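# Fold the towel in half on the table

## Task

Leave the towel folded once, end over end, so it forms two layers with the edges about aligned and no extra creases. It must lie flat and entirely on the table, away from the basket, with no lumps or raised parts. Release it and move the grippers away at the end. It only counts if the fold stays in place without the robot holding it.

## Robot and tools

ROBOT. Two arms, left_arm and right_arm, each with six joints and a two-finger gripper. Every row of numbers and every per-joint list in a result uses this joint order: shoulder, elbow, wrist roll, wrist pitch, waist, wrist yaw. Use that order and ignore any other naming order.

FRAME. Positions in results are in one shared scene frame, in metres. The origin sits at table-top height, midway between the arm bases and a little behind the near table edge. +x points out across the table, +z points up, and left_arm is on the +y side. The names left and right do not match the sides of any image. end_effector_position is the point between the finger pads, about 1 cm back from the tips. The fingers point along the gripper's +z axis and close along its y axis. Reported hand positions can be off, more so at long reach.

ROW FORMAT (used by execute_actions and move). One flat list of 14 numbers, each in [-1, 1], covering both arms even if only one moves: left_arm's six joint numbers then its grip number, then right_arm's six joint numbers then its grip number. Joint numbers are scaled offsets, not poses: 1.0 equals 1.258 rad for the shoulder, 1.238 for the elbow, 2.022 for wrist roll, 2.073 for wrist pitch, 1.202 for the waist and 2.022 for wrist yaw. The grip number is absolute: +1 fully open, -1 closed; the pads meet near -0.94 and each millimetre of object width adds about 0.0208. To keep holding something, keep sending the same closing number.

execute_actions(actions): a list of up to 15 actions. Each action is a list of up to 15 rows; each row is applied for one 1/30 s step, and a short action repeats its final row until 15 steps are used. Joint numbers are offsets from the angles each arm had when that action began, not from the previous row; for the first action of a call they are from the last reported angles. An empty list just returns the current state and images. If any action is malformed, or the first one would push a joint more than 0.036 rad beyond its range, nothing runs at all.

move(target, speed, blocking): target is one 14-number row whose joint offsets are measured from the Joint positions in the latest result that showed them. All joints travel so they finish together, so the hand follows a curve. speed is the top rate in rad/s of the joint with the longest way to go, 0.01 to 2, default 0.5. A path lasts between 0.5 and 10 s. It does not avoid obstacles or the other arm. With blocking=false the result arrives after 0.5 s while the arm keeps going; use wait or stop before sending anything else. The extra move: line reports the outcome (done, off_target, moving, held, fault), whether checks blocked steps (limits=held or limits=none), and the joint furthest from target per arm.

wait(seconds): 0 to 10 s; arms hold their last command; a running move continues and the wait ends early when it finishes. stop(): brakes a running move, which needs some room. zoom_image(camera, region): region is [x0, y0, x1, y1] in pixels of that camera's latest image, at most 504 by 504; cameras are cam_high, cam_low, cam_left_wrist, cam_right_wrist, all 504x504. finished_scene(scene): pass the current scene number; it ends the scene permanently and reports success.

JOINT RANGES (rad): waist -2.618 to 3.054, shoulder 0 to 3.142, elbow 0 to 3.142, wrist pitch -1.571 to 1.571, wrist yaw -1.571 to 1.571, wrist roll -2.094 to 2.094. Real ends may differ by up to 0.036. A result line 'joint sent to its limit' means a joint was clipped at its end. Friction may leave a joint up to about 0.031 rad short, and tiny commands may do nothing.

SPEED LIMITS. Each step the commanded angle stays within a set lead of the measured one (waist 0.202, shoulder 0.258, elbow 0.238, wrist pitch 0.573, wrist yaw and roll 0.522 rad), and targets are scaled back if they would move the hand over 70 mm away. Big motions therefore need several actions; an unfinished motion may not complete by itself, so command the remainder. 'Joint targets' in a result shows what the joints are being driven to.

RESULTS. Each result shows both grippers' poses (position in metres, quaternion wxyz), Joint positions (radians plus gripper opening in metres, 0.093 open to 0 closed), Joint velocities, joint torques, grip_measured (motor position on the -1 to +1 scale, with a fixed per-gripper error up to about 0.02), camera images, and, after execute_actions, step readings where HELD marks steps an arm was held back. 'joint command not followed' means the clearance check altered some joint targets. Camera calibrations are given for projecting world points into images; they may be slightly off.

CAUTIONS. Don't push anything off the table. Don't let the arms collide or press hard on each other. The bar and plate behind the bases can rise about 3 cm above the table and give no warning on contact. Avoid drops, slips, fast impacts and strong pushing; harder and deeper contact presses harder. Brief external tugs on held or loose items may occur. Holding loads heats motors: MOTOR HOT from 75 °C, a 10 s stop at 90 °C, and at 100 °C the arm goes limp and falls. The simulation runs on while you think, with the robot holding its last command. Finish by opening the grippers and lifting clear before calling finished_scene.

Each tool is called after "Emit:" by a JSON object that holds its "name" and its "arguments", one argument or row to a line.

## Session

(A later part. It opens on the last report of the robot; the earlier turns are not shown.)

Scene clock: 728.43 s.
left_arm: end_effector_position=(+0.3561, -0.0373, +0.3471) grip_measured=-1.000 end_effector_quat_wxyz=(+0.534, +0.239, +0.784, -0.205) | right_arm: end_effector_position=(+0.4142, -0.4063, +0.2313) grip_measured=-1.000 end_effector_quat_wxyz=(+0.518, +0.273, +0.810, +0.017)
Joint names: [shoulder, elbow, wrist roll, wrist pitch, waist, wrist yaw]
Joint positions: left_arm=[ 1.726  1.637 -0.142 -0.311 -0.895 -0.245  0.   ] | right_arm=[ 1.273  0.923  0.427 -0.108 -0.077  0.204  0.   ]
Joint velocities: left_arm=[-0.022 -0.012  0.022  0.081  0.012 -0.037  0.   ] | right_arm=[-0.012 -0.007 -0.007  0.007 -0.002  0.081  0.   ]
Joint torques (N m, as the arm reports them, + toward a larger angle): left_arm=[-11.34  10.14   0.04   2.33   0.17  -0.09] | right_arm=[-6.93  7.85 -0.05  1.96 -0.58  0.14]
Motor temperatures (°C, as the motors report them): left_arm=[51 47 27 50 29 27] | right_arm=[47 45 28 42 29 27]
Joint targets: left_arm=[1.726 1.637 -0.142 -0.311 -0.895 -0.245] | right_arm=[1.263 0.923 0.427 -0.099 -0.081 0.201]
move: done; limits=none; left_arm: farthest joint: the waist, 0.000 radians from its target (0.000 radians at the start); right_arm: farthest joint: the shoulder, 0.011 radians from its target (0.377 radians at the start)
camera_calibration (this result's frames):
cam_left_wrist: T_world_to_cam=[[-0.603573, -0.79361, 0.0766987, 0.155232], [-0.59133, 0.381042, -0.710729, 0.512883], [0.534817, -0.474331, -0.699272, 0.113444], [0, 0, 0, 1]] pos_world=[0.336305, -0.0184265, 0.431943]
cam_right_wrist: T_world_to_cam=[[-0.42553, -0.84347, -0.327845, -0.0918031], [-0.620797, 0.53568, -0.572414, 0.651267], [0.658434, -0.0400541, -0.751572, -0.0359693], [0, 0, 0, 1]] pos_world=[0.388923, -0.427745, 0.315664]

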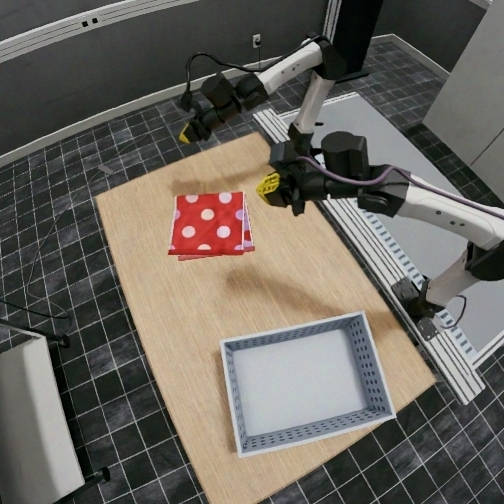

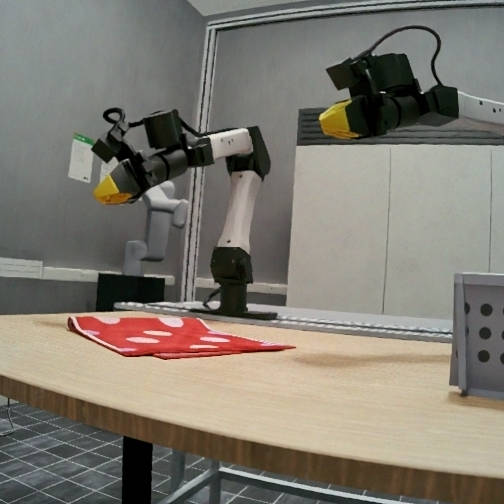

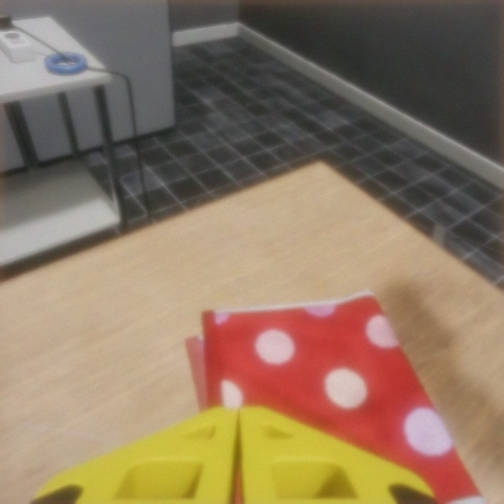

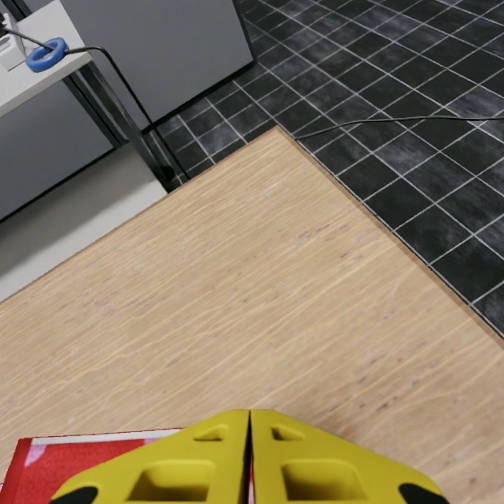

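Emit:
{"name": "execute_actions", "arguments": {
  "actions": []
}}

Scene clock: 744.03 s.
left_arm: end_effector_position=(+0.3561, -0.0373, +0.3471) grip_measured=-1.000 end_effector_quat_wxyz=(+0.534, +0.239, +0.784, -0.205) | right_arm: end_effector_position=(+0.4142, -0.4063, +0.2313) grip_measured=-1.000 end_effector_quat_wxyz=(+0.518, +0.273, +0.810, +0.017)
Joint names: [shoulder, elbow, wrist roll, wrist pitch, waist, wrist yaw]
Joint positions: left_arm=[ 1.726  1.637 -0.142 -0.311 -0.895 -0.245  0.   ] | right_arm=[ 1.273  0.923  0.427 -0.108 -0.077  0.204  0.   ]
Joint velocities: left_arm=[-0.002  0.002 -0.022 -0.022 -0.007 -0.007  0.   ] | right_arm=[ 0.007 -0.002 -0.037 -0.037 -0.012 -0.037  0.   ]
Joint torques (N m, as the arm reports them, + toward a larger angle): left_arm=[-11.35  10.14   0.05   2.33   0.18  -0.09] | right_arm=[-6.86  7.83 -0.06  1.98 -0.59  0.14]
Motor temperatures (°C, as the motors report them): left_arm=[51 47 27 50 29 27] | right_arm=[47 45 28 43 29 27]
Joint targets: left_arm=[1.726 1.637 -0.142 -0.311 -0.895 -0.245] | right_arm=[1.263 0.923 0.427 -0.099 -0.081 0.201]
camera_calibration (this result's frames):
cam_left_wrist: T_world_to_cam=[[-0.603573, -0.79361, 0.0766987, 0.155232], [-0.59133, 0.381042, -0.710729, 0.512883], [0.534817, -0.474331, -0.699272, 0.113444], [0, 0, 0, 1]] pos_world=[0.336305, -0.0184265, 0.431943]
cam_right_wrist: T_world_to_cam=[[-0.42553, -0.84347, -0.327845, -0.0918031], [-0.620797, 0.53568, -0.572414, 0.651267], [0.658434, -0.0400541, -0.751572, -0.0359693], [0, 0, 0, 1]] pos_world=[0.388923, -0.427745, 0.315664]

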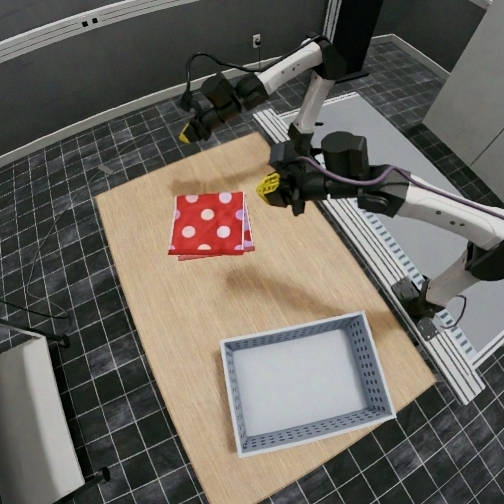

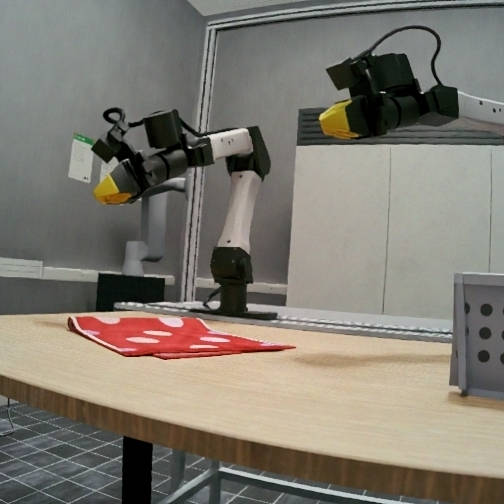

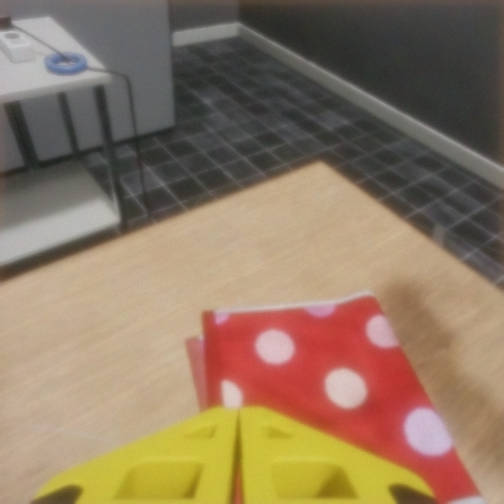

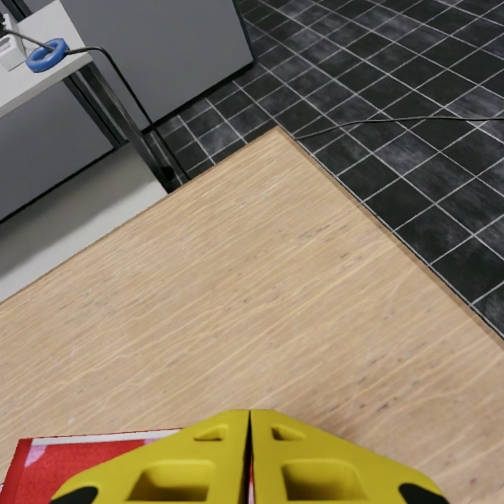

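Emit:
{"name": "move", "arguments": {
  "target": [0,0,0,0,0,0,-1,0.34,0.02,0,0,0.30,0,-1],
  "speed": 0.5
}}

Scene clock: 751.10 s.
left_arm: end_effector_position=(+0.3561, -0.0373, +0.3471) grip_measured=-1.000 end_effector_quat_wxyz=(+0.534, +0.239, +0.784, -0.205) | right_arm: end_effector_position=(+0.4216, -0.2537, +0.0649) grip_measured=-1.000 end_effector_quat_wxyz=(+0.332, +0.113, +0.936, +0.039)
Joint names: [shoulder, elbow, wrist roll, wrist pitch, waist, wrist yaw]
Joint positions: left_arm=[ 1.726  1.637 -0.142 -0.311 -0.895 -0.245  0.   ] | right_arm=[ 1.7    0.923  0.427 -0.112  0.274  0.204  0.   ]
Joint velocities: left_arm=[ 0.012  0.002  0.007  0.007 -0.002 -0.022  0.   ] | right_arm=[-0.002 -0.012 -0.037 -0.022 -0.007  0.066  0.   ]
Joint torques (N m, as the arm reports them, + toward a larger angle): left_arm=[-11.36  10.12   0.04   2.33   0.21  -0.09] | right_arm=[-8.78  8.46 -0.04  1.54  0.72  0.24]
Motor temperatures (°C, as the motors report them): left_arm=[50 48 27 50 29 27] | right_arm=[46 45 28 44 29 27]
Joint targets: left_arm=[1.726 1.637 -0.142 -0.311 -0.895 -0.245] | right_arm=[1.701 0.948 0.427 -0.108 0.284 0.205]
move: off_target (right_arm); limits=none; left_arm: farthest joint: the waist, 0.000 radians from its target (0.000 radians at the start); right_arm: farthest joint: the elbow, 0.025 radians from its target (0.025 radians at the start)
camera_calibration (this result's frames):
cam_left_wrist: T_world_to_cam=[[-0.603573, -0.79361, 0.0766987, 0.155232], [-0.59133, 0.381042, -0.710729, 0.512883], [0.534817, -0.474331, -0.699272, 0.113444], [0, 0, 0, 1]] pos_world=[0.336305, -0.0184265, 0.431943]
cam_right_wrist: T_world_to_cam=[[-0.194973, -0.967054, -0.163686, -0.153764], [-0.9398, 0.231954, -0.250945, 0.515473], [0.280644, 0.104904, -0.954062, 0.0493714], [0, 0, 0, 1]] pos_world=[0.440606, -0.273443, 0.15129]

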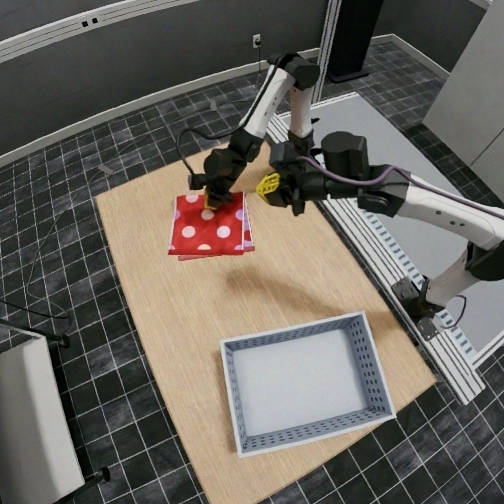

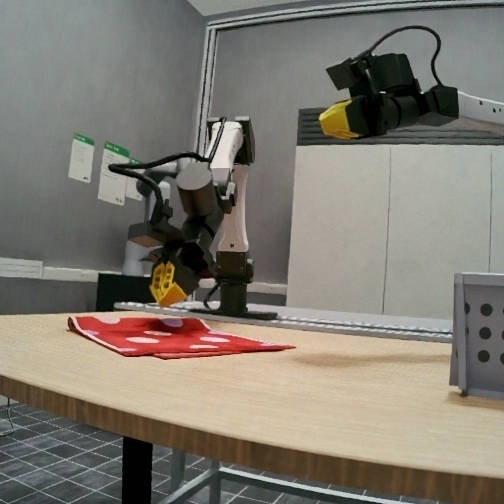

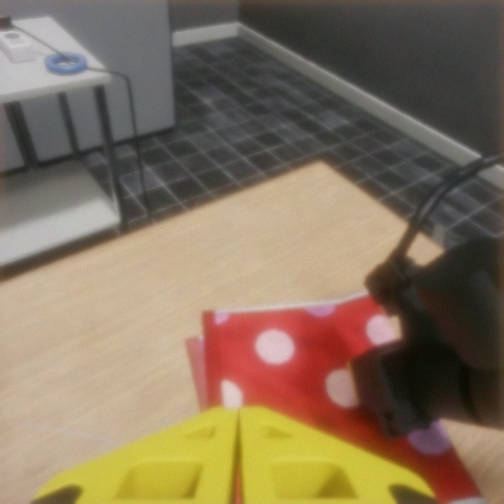

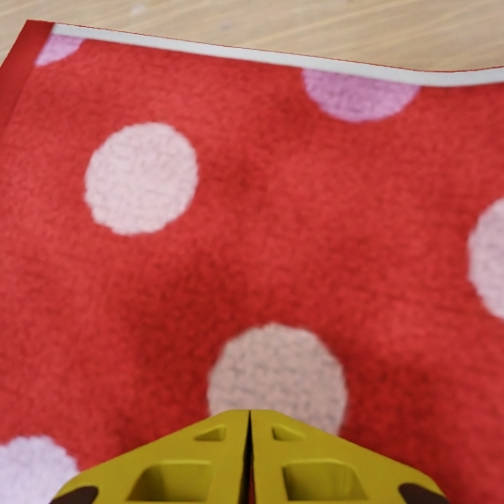

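Descend, then drag.

Emit:
{"name": "move", "arguments": {
  "target": [0,0,0,0,0,0,-1,0.13,0,0,0,0,0,-1],
  "speed": 0.25
}}

Emit:
{"name": "move", "arguments": {
  "target": [0,0,0,0,0,0,-1,-0.02,-0.17,0,0,0.05,0,-1],
  "speed": 0.12
}}

Emit:
{"name": "move", "arguments": {
  "target": [0,0,0,0,0,0,-1,-0.15,0,0,0,0,0,-1],
  "speed": 0.3
}}

Emit:
{"name": "move", "arguments": {
  "target": [0,0,0,0,0,0,-1,-0.3,0,0,0,-0.3,0,-1],
  "speed": 0.6
}}

Emit:
{"name": "zoom_image", "arguments": {
  "camera": "cam_high",
  "region": [140,150,320,330]
}}

Scene clock: 763.50 s.
left_arm: end_effector_position=(+0.3561, -0.0373, +0.3471) grip_measured=-1.000 end_effector_quat_wxyz=(+0.534, +0.239, +0.784, -0.205) | right_arm: end_effector_position=(+0.4159, -0.2544, +0.0221) grip_measured=-1.000 end_effector_quat_wxyz=(+0.291, +0.110, +0.950, +0.020)
Joint names: [shoulder, elbow, wrist roll, wrist pitch, waist, wrist yaw]
Joint positions: left_arm=[ 1.726  1.637 -0.142 -0.311 -0.895 -0.245  0.   ] | right_arm=[ 1.815  0.923  0.427 -0.094  0.274  0.21   0.   ]
Joint velocities: left_arm=[-0.007 -0.007  0.037 -0.007 -0.002 -0.007  0.   ] | right_arm=[-0.002 -0.007 -0.022 -0.037 -0.002 -0.037  0.   ]
Joint torques (N m, as the arm reports them, + toward a larger angle): left_arm=[-11.36  10.16   0.05   2.33   0.17  -0.1 ] | right_arm=[-5.03  6.09 -0.04  1.19 -0.19  0.19]
Motor temperatures (°C, as the motors report them): left_arm=[50 48 27 50 29 27] | right_arm=[47 45 28 43 29 27]
Joint targets: left_arm=[1.726 1.637 -0.142 -0.311 -0.895 -0.245] | right_arm=[1.864 0.923 0.427 -0.112 0.274 0.204]
move: off_target (right_arm); limits=none; left_arm: farthest joint: the waist, 0.000 radians from its target (0.000 radians at the start); right_arm: farthest joint: the shoulder, 0.049 radians from its target (0.163 radians at the start)
camera_calibration (this result's frames):
cam_left_wrist: T_world_to_cam=[[-0.603573, -0.79361, 0.0766987, 0.155232], [-0.59133, 0.381042, -0.710729, 0.512883], [0.534817, -0.474331, -0.699272, 0.113444], [0, 0, 0, 1]] pos_world=[0.336305, -0.0184265, 0.431943]
cam_right_wrist: T_world_to_cam=[[-0.206916, -0.971432, -0.11621, -0.159699], [-0.959315, 0.224774, -0.170853, 0.504056], [0.192093, 0.07613, -0.978419, 0.0401787], [0, 0, 0, 1]] pos_world=[0.442787, -0.271494, 0.106873]

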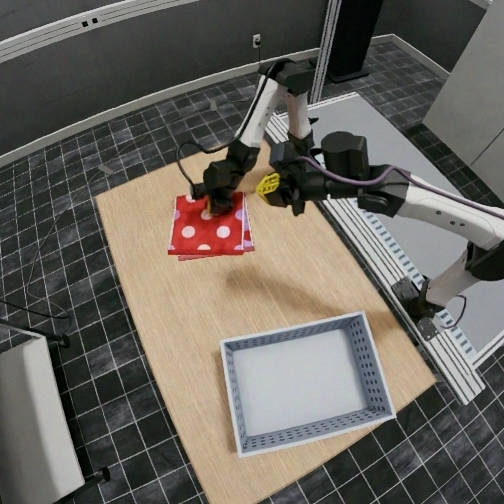

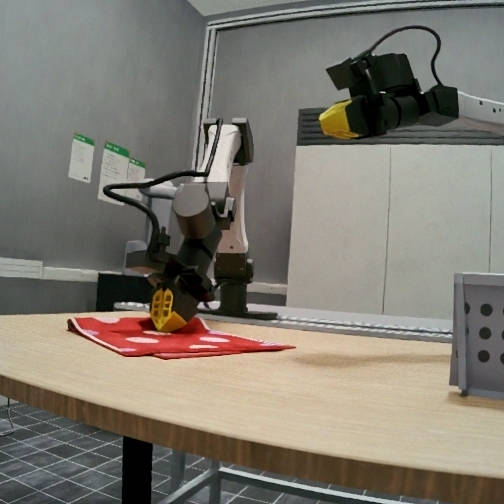

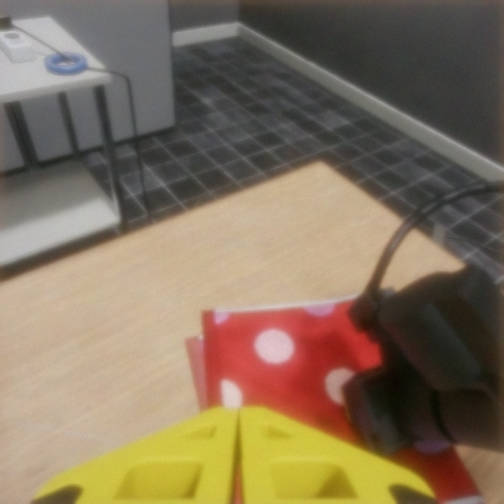

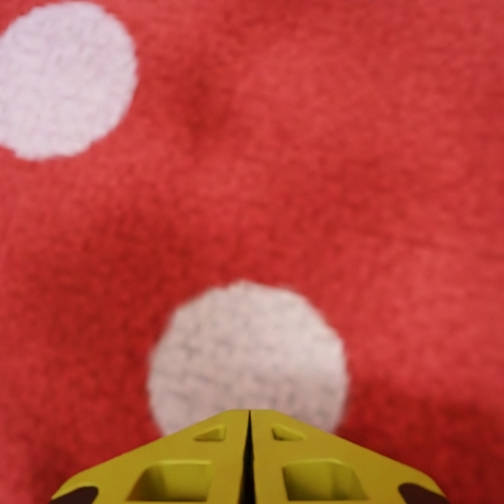

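Scene clock: 765.63 s.
left_arm: end_effector_position=(+0.3561, -0.0373, +0.3471) grip_measured=-1.000 end_effector_quat_wxyz=(+0.534, +0.239, +0.784, -0.205) | right_arm: end_effector_position=(+0.4025, -0.2509, +0.0204) grip_measured=-1.000 end_effector_quat_wxyz=(+0.330, +0.104, +0.938, +0.018)
Joint names: [shoulder, elbow, wrist roll, wrist pitch, waist, wrist yaw]
Joint positions: left_arm=[ 1.726  1.637 -0.142 -0.311 -0.895 -0.245  0.   ] | right_arm=[1.766 0.789 0.427 0.063 0.31  0.257 0.   ]
Joint velocities: left_arm=[ 0.002 -0.022 -0.022 -0.022  0.002  0.007  0.   ] | right_arm=[ 0.017  0.017  0.007 -0.022  0.002 -0.037  0.   ]
Joint torques (N m, as the arm reports them, + toward a larger angle): left_arm=[-11.37  10.16   0.04   2.33   0.17  -0.09] | right_arm=[-6.59  0.17 -0.04 -0.05  2.12 -0.34]
Motor temperatures (°C, as the motors report them): left_arm=[50 48 27 50 29 27] | right_arm=[47 45 28 42 29 27]
Joint targets: left_arm=[1.726 1.637 -0.142 -0.311 -0.895 -0.245] | right_arm=[1.790 0.712 0.427 -0.094 0.334 0.209]
move: off_target (right_arm); limits=none; left_arm: farthest joint: the waist, 0.000 radians from its target (0.000 radians at the start); right_arm: farthest joint: the wrist pitch, 0.157 radians from its target (0.000 radians at the start)
camera_calibration (this result's frames):
cam_left_wrist: T_world_to_cam=[[-0.603573, -0.79361, 0.0766987, 0.155232], [-0.59133, 0.381042, -0.710729, 0.512883], [0.534817, -0.474331, -0.699272, 0.113444], [0, 0, 0, 1]] pos_world=[0.336305, -0.0184265, 0.431943]
cam_right_wrist: T_world_to_cam=[[-0.191583, -0.974509, -0.116741, -0.16624], [-0.943615, 0.215603, -0.251209, 0.483103], [0.269975, 0.0620313, -0.960867, 0.00565562], [0, 0, 0, 1]] pos_world=[0.422488, -0.266512, 0.107387]

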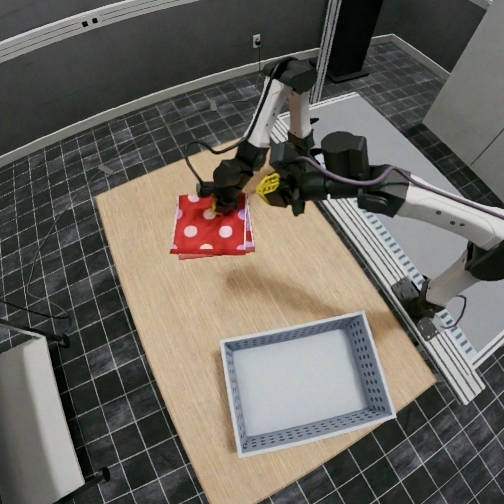

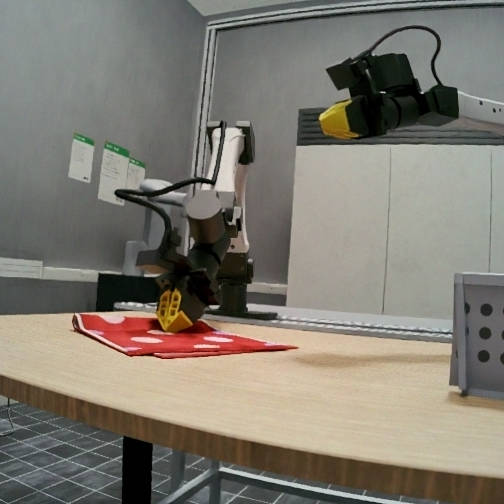

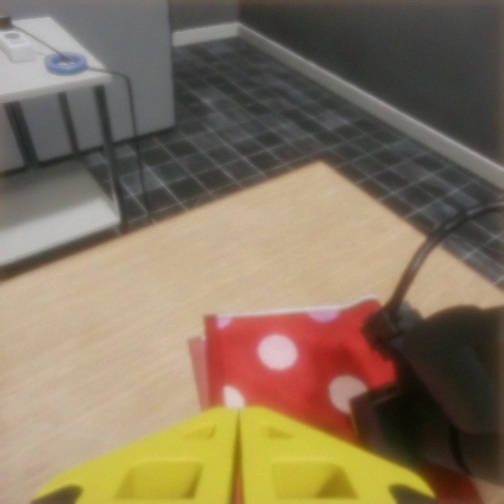

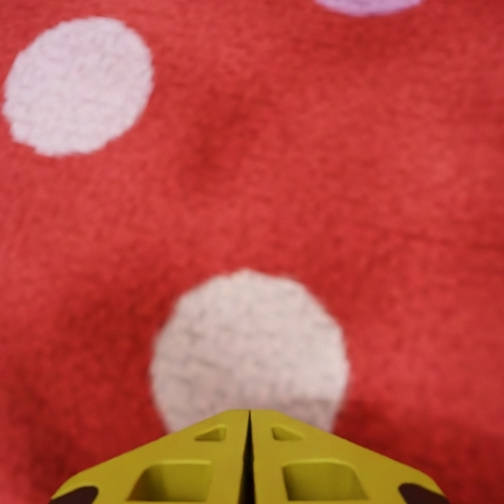

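Scene clock: 766.63 s.
left_arm: end_effector_position=(+0.3561, -0.0373, +0.3471) grip_measured=-1.000 end_effector_quat_wxyz=(+0.534, +0.239, +0.784, -0.205) | right_arm: end_effector_position=(+0.4157, -0.2507, +0.0881) grip_measured=-1.000 end_effector_quat_wxyz=(+0.405, +0.115, +0.906, +0.048)
Joint names: [shoulder, elbow, wrist roll, wrist pitch, waist, wrist yaw]
Joint positions: left_arm=[ 1.726  1.637 -0.142 -0.311 -0.895 -0.245  0.   ] | right_arm=[1.595 0.79  0.427 0.068 0.31  0.263 0.   ]
Joint velocities: left_arm=[-0.007  0.007 -0.022 -0.007 -0.007  0.051  0.   ] | right_arm=[ 0.007 -0.002 -0.007 -0.022  0.002 -0.037  0.   ]
Joint torques (N m, as the arm reports them, + toward a larger angle): left_arm=[-11.34  10.16   0.04   2.33   0.21  -0.09] | right_arm=[-9.55  6.63 -0.05  1.62 -0.19  0.17]
Motor temperatures (°C, as the motors report them): left_arm=[50 48 27 50 29 27] | right_arm=[47 45 28 42 29 27]
Joint targets: left_arm=[1.726 1.637 -0.142 -0.311 -0.895 -0.245] | right_arm=[1.577 0.790 0.427 0.063 0.310 0.257]
move: done; limits=none; left_arm: farthest joint: the waist, 0.000 radians from its target (0.000 radians at the start); right_arm: farthest joint: the shoulder, 0.018 radians from its target (0.189 radians at the start)
camera_calibration (this result's frames):
cam_left_wrist: T_world_to_cam=[[-0.603573, -0.79361, 0.0766987, 0.155232], [-0.59133, 0.381042, -0.710729, 0.512883], [0.534817, -0.474331, -0.699272, 0.113444], [0, 0, 0, 1]] pos_world=[0.336305, -0.0184265, 0.431943]
cam_right_wrist: T_world_to_cam=[[-0.176255, -0.964697, -0.195686, -0.152571], [-0.886073, 0.242078, -0.395314, 0.50801], [0.42873, 0.103716, -0.897459, 0.00600086], [0, 0, 0, 1]] pos_world=[0.42067, -0.270785, 0.176353]

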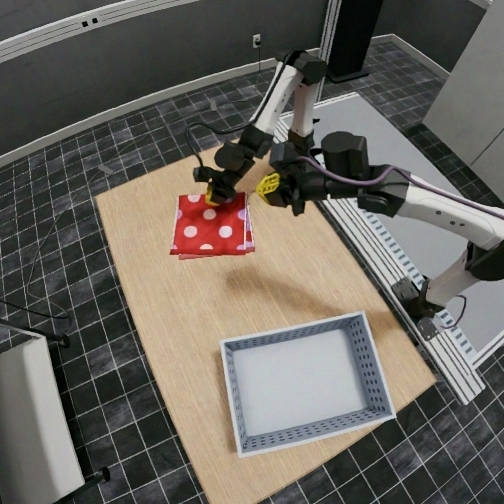

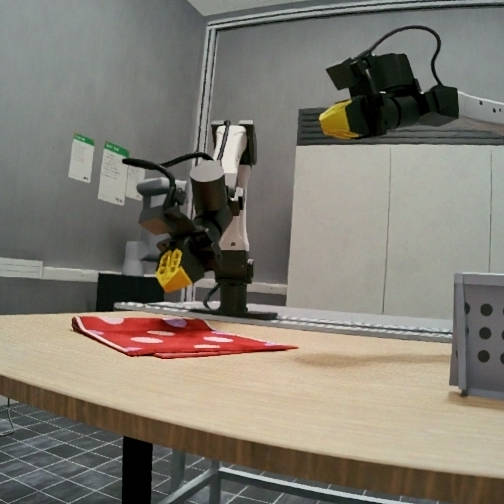

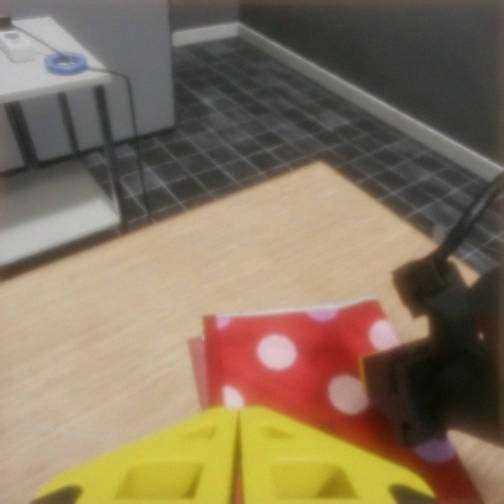

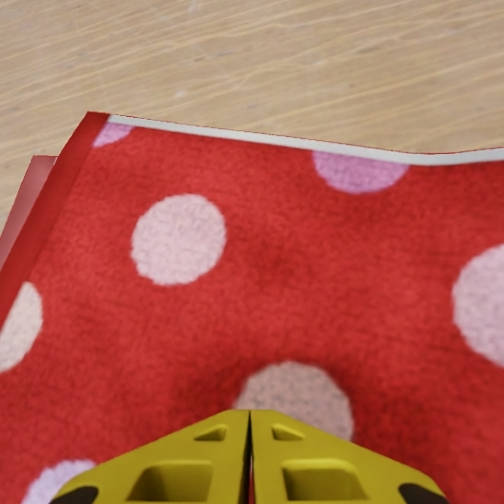

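Scene clock: 767.67 s.
left_arm: end_effector_position=(+0.3561, -0.0373, +0.3471) grip_measured=-1.000 end_effector_quat_wxyz=(+0.534, +0.239, +0.784, -0.205) | right_arm: end_effector_position=(+0.4066, -0.4027, +0.2238) grip_measured=-1.000 end_effector_quat_wxyz=(+0.552, +0.275, +0.787, +0.009)
Joint names: [shoulder, elbow, wrist roll, wrist pitch, waist, wrist yaw]
Joint positions: left_arm=[ 1.726  1.637 -0.142 -0.311 -0.895 -0.245  0.   ] | right_arm=[ 1.231  0.79   0.427  0.06  -0.045  0.265  0.   ]
Joint velocities: left_arm=[ 0.017 -0.002  0.022 -0.051 -0.017 -0.051  0.   ] | right_arm=[-0.007  0.007 -0.007 -0.081 -0.007 -0.037  0.   ]
Joint torques (N m, as the arm reports them, + toward a larger angle): left_arm=[-11.37  10.12   0.05   2.32   0.2   -0.08] | right_arm=[-6.63  7.79 -0.05  2.   -0.76  0.15]
Motor temperatures (°C, as the motors report them): left_arm=[50 48 27 50 29 27] | right_arm=[47 45 28 42 29 27]
Joint targets: left_arm=[1.726 1.637 -0.142 -0.311 -0.895 -0.245] | right_arm=[1.217 0.790 0.427 0.068 -0.051 0.263]
move: done; limits=none; left_arm: farthest joint: the waist, 0.000 radians from its target (0.000 radians at the start); right_arm: farthest joint: the shoulder, 0.013 radians from its target (0.377 radians at the start)
camera_calibration (this result's frames):
cam_left_wrist: T_world_to_cam=[[-0.603573, -0.79361, 0.0766987, 0.155232], [-0.59133, 0.381042, -0.710729, 0.512883], [0.534817, -0.474331, -0.699272, 0.113444], [0, 0, 0, 1]] pos_world=[0.336305, -0.0184265, 0.431943]
cam_right_wrist: T_world_to_cam=[[-0.422495, -0.842402, -0.334449, -0.0938337], [-0.560984, 0.532872, -0.633518, 0.628613], [0.711895, -0.0800377, -0.69771, -0.0864347], [0, 0, 0, 1]] pos_world=[0.37453, -0.420934, 0.306548]

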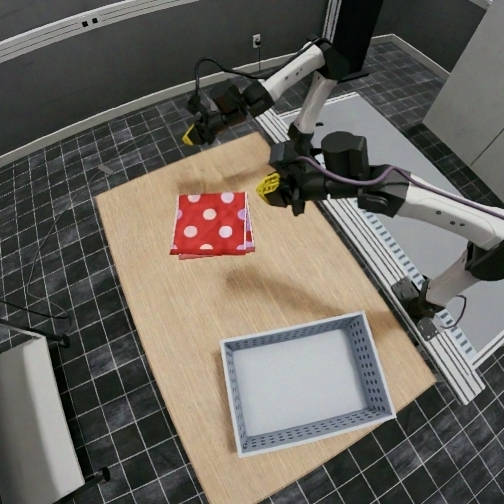

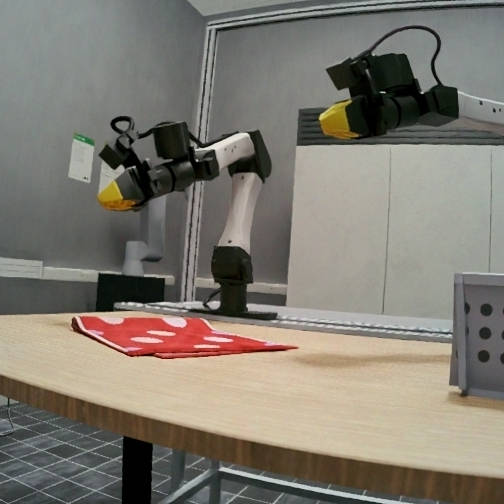

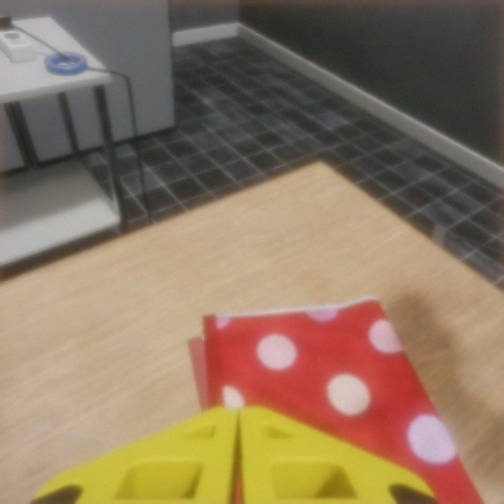

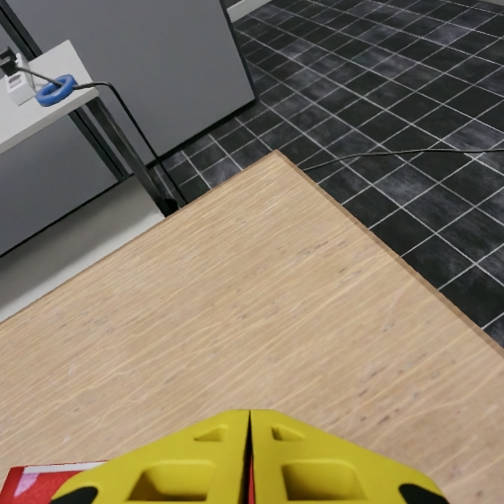

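Region (140, 150, 320, 330) of cam_high's 504x504 image, scaled by 2.800, with more detail than that image has.

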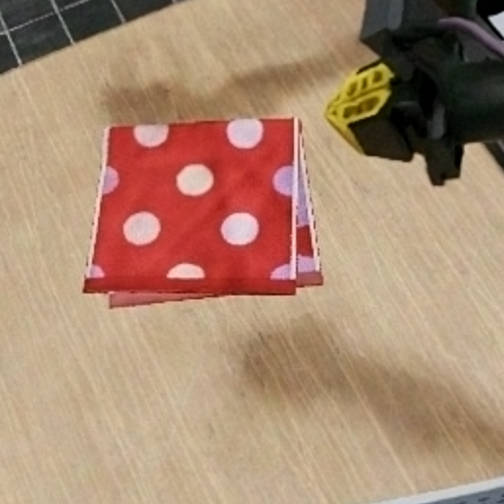

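Emit:
{"name": "move", "arguments": {
  "target": [0.66,0.535,0,0,0.035,0,-1,0,0,0,0,0,0,-1],
  "speed": 0.5
}}

Scene clock: 812.47 s.
left_arm: end_effector_position=(+0.4751, -0.1571, +0.1644) grip_measured=-1.000 end_effector_quat_wxyz=(+0.479, +0.249, +0.827, -0.157) | right_arm: end_effector_position=(+0.4066, -0.4027, +0.2238) grip_measured=-1.000 end_effector_quat_wxyz=(+0.552, +0.275, +0.787, +0.009)
Joint names: [shoulder, elbow, wrist roll, wrist pitch, waist, wrist yaw]
Joint positions: left_arm=[ 2.544  2.289 -0.142 -0.311 -0.859 -0.245  0.   ] | right_arm=[ 1.231  0.79   0.427  0.06  -0.045  0.265  0.   ]
Joint velocities: left_arm=[ 0.002 -0.012  0.007 -0.051  0.007  0.037  0.   ] | right_arm=[-0.002 -0.007 -0.037 -0.022 -0.002 -0.081  0.   ]
Joint torques (N m, as the arm reports them, + toward a larger angle): left_arm=[-18.29  11.15   0.04   2.18   0.65  -0.11] | right_arm=[-5.41  7.78 -0.06  1.93 -0.18  0.19]
Motor temperatures (°C, as the motors report them): left_arm=[51 48 27 51 29 27] | right_arm=[45 45 28 45 29 27]
Joint targets: left_arm=[2.557 2.300 -0.142 -0.311 -0.853 -0.245] | right_arm=[1.231 0.790 0.427 0.060 -0.045 0.265]
move: done; limits=none; left_arm: farthest joint: the shoulder, 0.012 radians from its target (0.830 radians at the start); right_arm: farthest joint: the waist, 0.000 radians from its target (0.000 radians at the start)
camera_calibration (this result's frames):
cam_left_wrist: T_world_to_cam=[[-0.57115, -0.820161, 0.0335311, 0.133534], [-0.673642, 0.444992, -0.590075, 0.528406], [0.469035, -0.359609, -0.806652, -0.0678614], [0, 0, 0, 1]] pos_world=[0.464053, -0.150021, 0.252581]
cam_right_wrist: T_world_to_cam=[[-0.422495, -0.842402, -0.334449, -0.0938337], [-0.560984, 0.532872, -0.633518, 0.628613], [0.711895, -0.0800377, -0.69771, -0.0864347], [0, 0, 0, 1]] pos_world=[0.37453, -0.420934, 0.306548]

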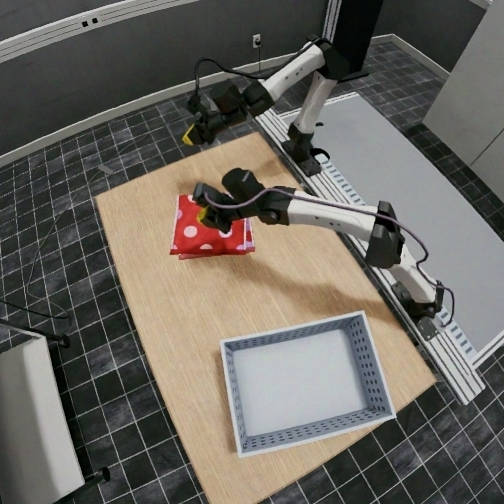

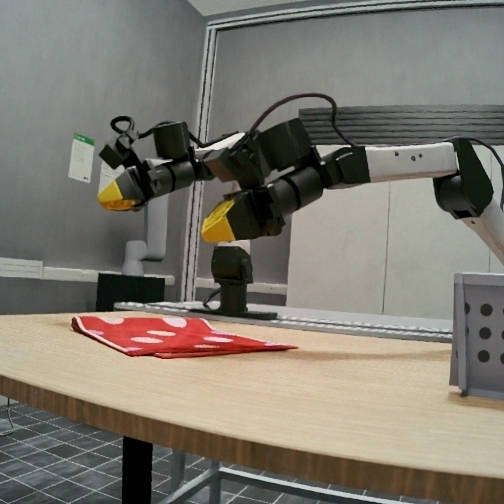

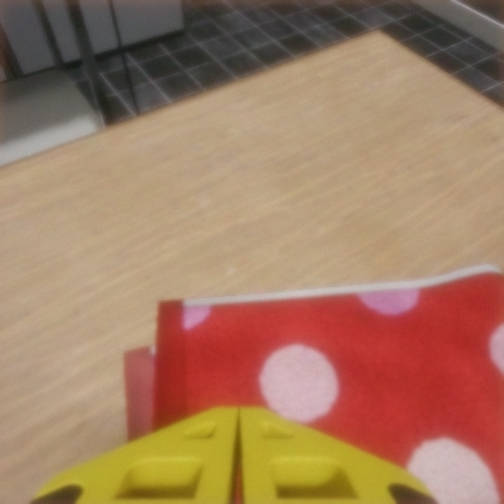

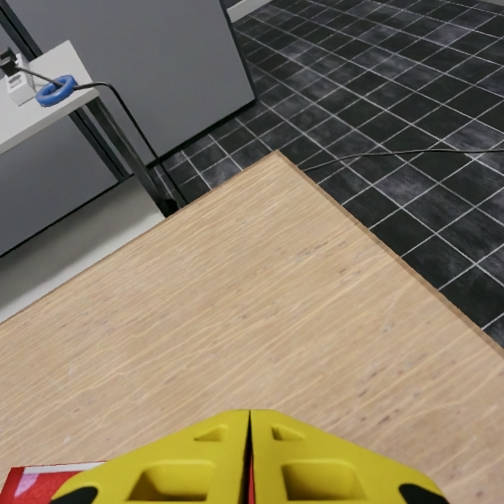

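Emit:
{"name": "move", "arguments": {
  "target": [0.12,0,0,0,0,0,-1,0,0,0,0,0,0,-1],
  "speed": 0.3
}}

Emit:
{"name": "zoom_image", "arguments": {
  "camera": "cam_high",
  "region": [140,150,320,330]
}}

Scene clock: 823.87 s.
left_arm: end_effector_position=(+0.4729, -0.1575, +0.0659) grip_measured=-1.000 end_effector_quat_wxyz=(+0.424, +0.270, +0.856, -0.122) | right_arm: end_effector_position=(+0.4066, -0.4027, +0.2238) grip_measured=-1.000 end_effector_quat_wxyz=(+0.552, +0.275, +0.787, +0.009)
Joint names: [shoulder, elbow, wrist roll, wrist pitch, waist, wrist yaw]
Joint positions: left_arm=[ 2.69   2.289 -0.142 -0.315 -0.859 -0.245  0.   ] | right_arm=[ 1.231  0.79   0.427  0.06  -0.045  0.265  0.   ]
Joint velocities: left_arm=[-0.007 -0.012 -0.051 -0.007  0.007  0.022  0.   ] | right_arm=[-0.007  0.002 -0.022 -0.051 -0.007  0.007  0.   ]
Joint torques (N m, as the arm reports them, + toward a larger angle): left_arm=[-19.12   9.95   0.04   2.11   0.21  -0.12] | right_arm=[-5.42  7.78 -0.06  1.93 -0.18  0.18]
Motor temperatures (°C, as the motors report them): left_arm=[55 49 27 51 29 27] | right_arm=[44 45 28 45 29 27]
Joint targets: left_arm=[2.695 2.289 -0.142 -0.311 -0.859 -0.245] | right_arm=[1.231 0.790 0.427 0.060 -0.045 0.265]
move: done; limits=none; left_arm: farthest joint: the shoulder, 0.005 radians from its target (0.151 radians at the start); right_arm: farthest joint: the waist, 0.000 radians from its target (0.000 radians at the start)
camera_calibration (this result's frames):
cam_left_wrist: T_world_to_cam=[[-0.572333, -0.819995, -0.00656826, 0.138453], [-0.722568, 0.508086, -0.468769, 0.494048], [0.387726, -0.263546, -0.883296, -0.0877792], [0, 0, 0, 1]] pos_world=[0.470259, -0.160622, 0.154969]
cam_right_wrist: T_world_to_cam=[[-0.422495, -0.842402, -0.334449, -0.0938337], [-0.560984, 0.532872, -0.633518, 0.628613], [0.711895, -0.0800377, -0.69771, -0.0864347], [0, 0, 0, 1]] pos_world=[0.37453, -0.420934, 0.306548]

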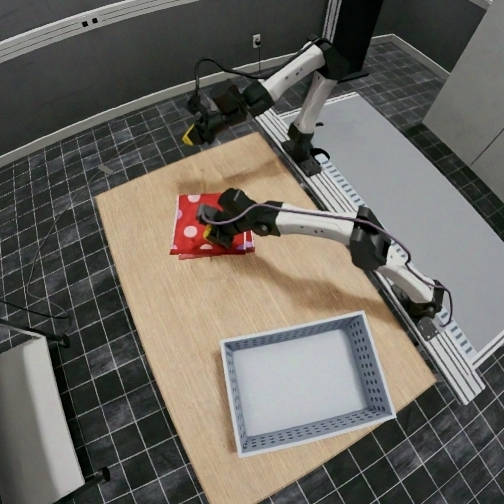

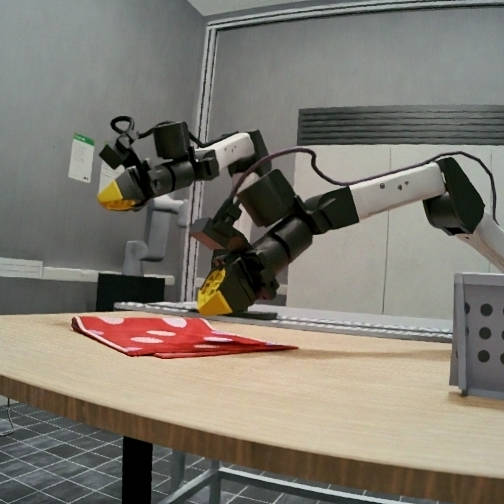

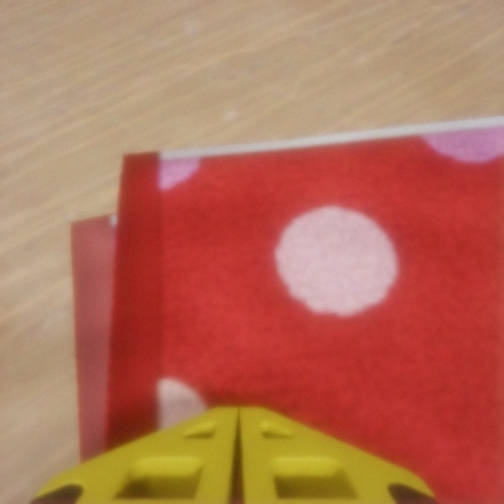

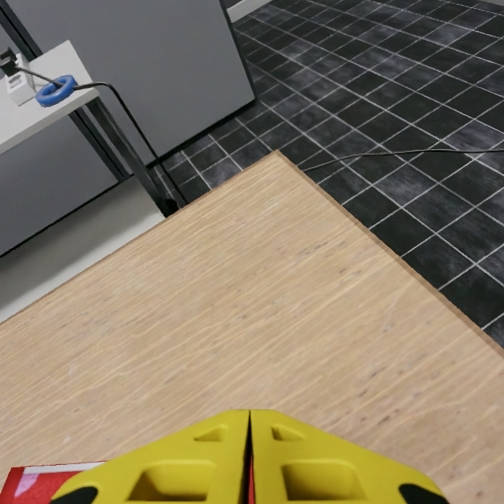

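Region (140, 150, 320, 330) of cam_high's 504x504 image, scaled by 2.800, with more detail than that image has.

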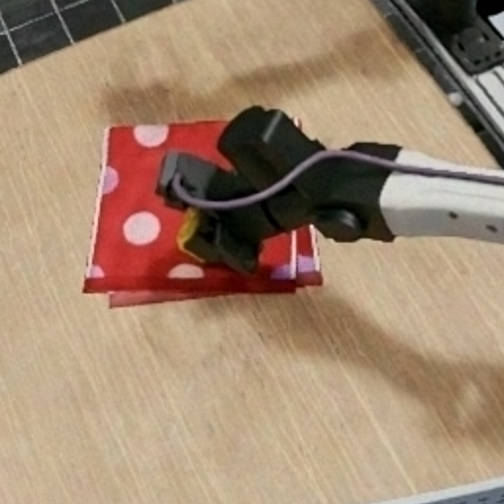

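Emit:
{"name": "move", "arguments": {
  "target": [0.13,0.225,0,0,0.065,0,-1,0,0,0,0,0,0,-1],
  "speed": 0.3
}}

Emit:
{"name": "zoom_image", "arguments": {
  "camera": "cam_high",
  "region": [140,150,320,330]
}}

Scene clock: 855.97 s.
left_arm: end_effector_position=(+0.5342, -0.1445, +0.0891) grip_measured=-1.000 end_effector_quat_wxyz=(+0.476, +0.220, +0.841, -0.135) | right_arm: end_effector_position=(+0.4066, -0.4027, +0.2238) grip_measured=-1.000 end_effector_quat_wxyz=(+0.552, +0.275, +0.787, +0.009)
Joint names: [shoulder, elbow, wrist roll, wrist pitch, waist, wrist yaw]
Joint positions: left_arm=[ 2.827  2.556 -0.142 -0.315 -0.783 -0.245  0.   ] | right_arm=[ 1.231  0.79   0.427  0.06  -0.045  0.265  0.   ]
Joint velocities: left_arm=[ 0.002 -0.002  0.066 -0.007  0.002 -0.037  0.   ] | right_arm=[-0.007 -0.002 -0.037 -0.022  0.007  0.081  0.   ]
Joint torques (N m, as the arm reports them, + toward a larger angle): left_arm=[-18.24  11.26   0.04   2.19   0.4   -0.11] | right_arm=[-5.41  7.77 -0.06  1.93 -0.18  0.18]
Motor temperatures (°C, as the motors report them): left_arm=[66 48 27 50 29 27] | right_arm=[43 45 28 45 29 27]
Joint targets: left_arm=[2.854 2.567 -0.142 -0.315 -0.781 -0.245] | right_arm=[1.231 0.790 0.427 0.060 -0.045 0.265]
move: off_target (left_arm); limits=none; left_arm: farthest joint: the shoulder, 0.026 radians from its target (0.163 radians at the start); right_arm: farthest joint: the waist, 0.000 radians from its target (0.000 radians at the start)
camera_calibration (this result's frames):
cam_left_wrist: T_world_to_cam=[[-0.506534, -0.861678, 0.0305703, 0.139897], [-0.715636, 0.400379, -0.57233, 0.532608], [0.480924, -0.311782, -0.819454, -0.150038], [0, 0, 0, 1]] pos_world=[0.524173, -0.139478, 0.177602]
cam_right_wrist: T_world_to_cam=[[-0.422495, -0.842402, -0.334449, -0.0938337], [-0.560984, 0.532872, -0.633518, 0.628613], [0.711895, -0.0800377, -0.69771, -0.0864347], [0, 0, 0, 1]] pos_world=[0.37453, -0.420934, 0.306548]

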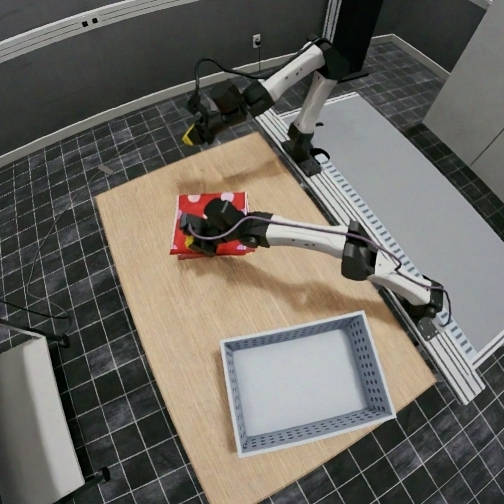

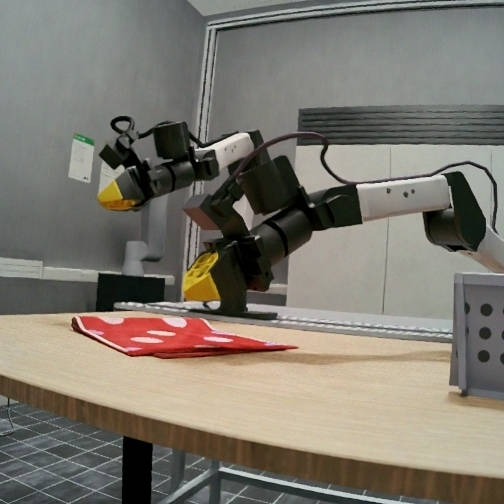

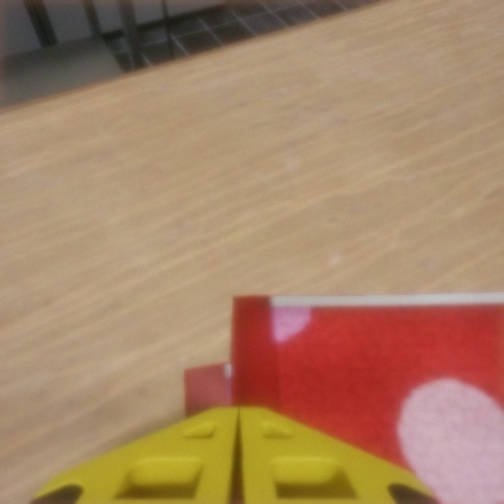

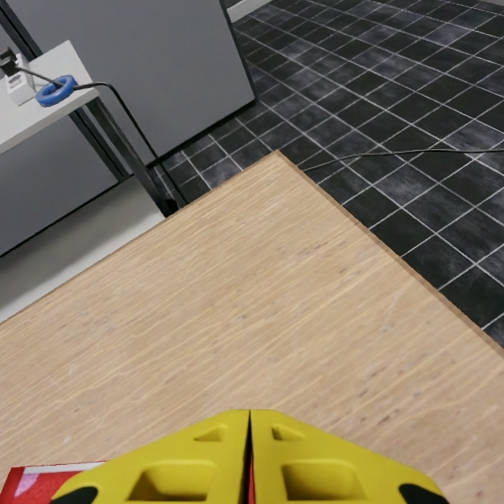

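Region (140, 150, 320, 330) of cam_high's 504x504 image, scaled by 2.800, with more detail than that image has.

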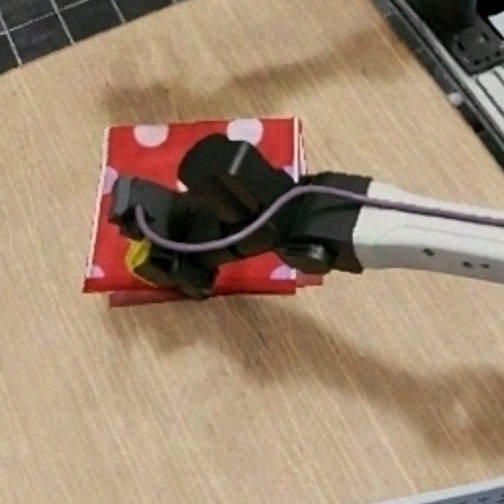

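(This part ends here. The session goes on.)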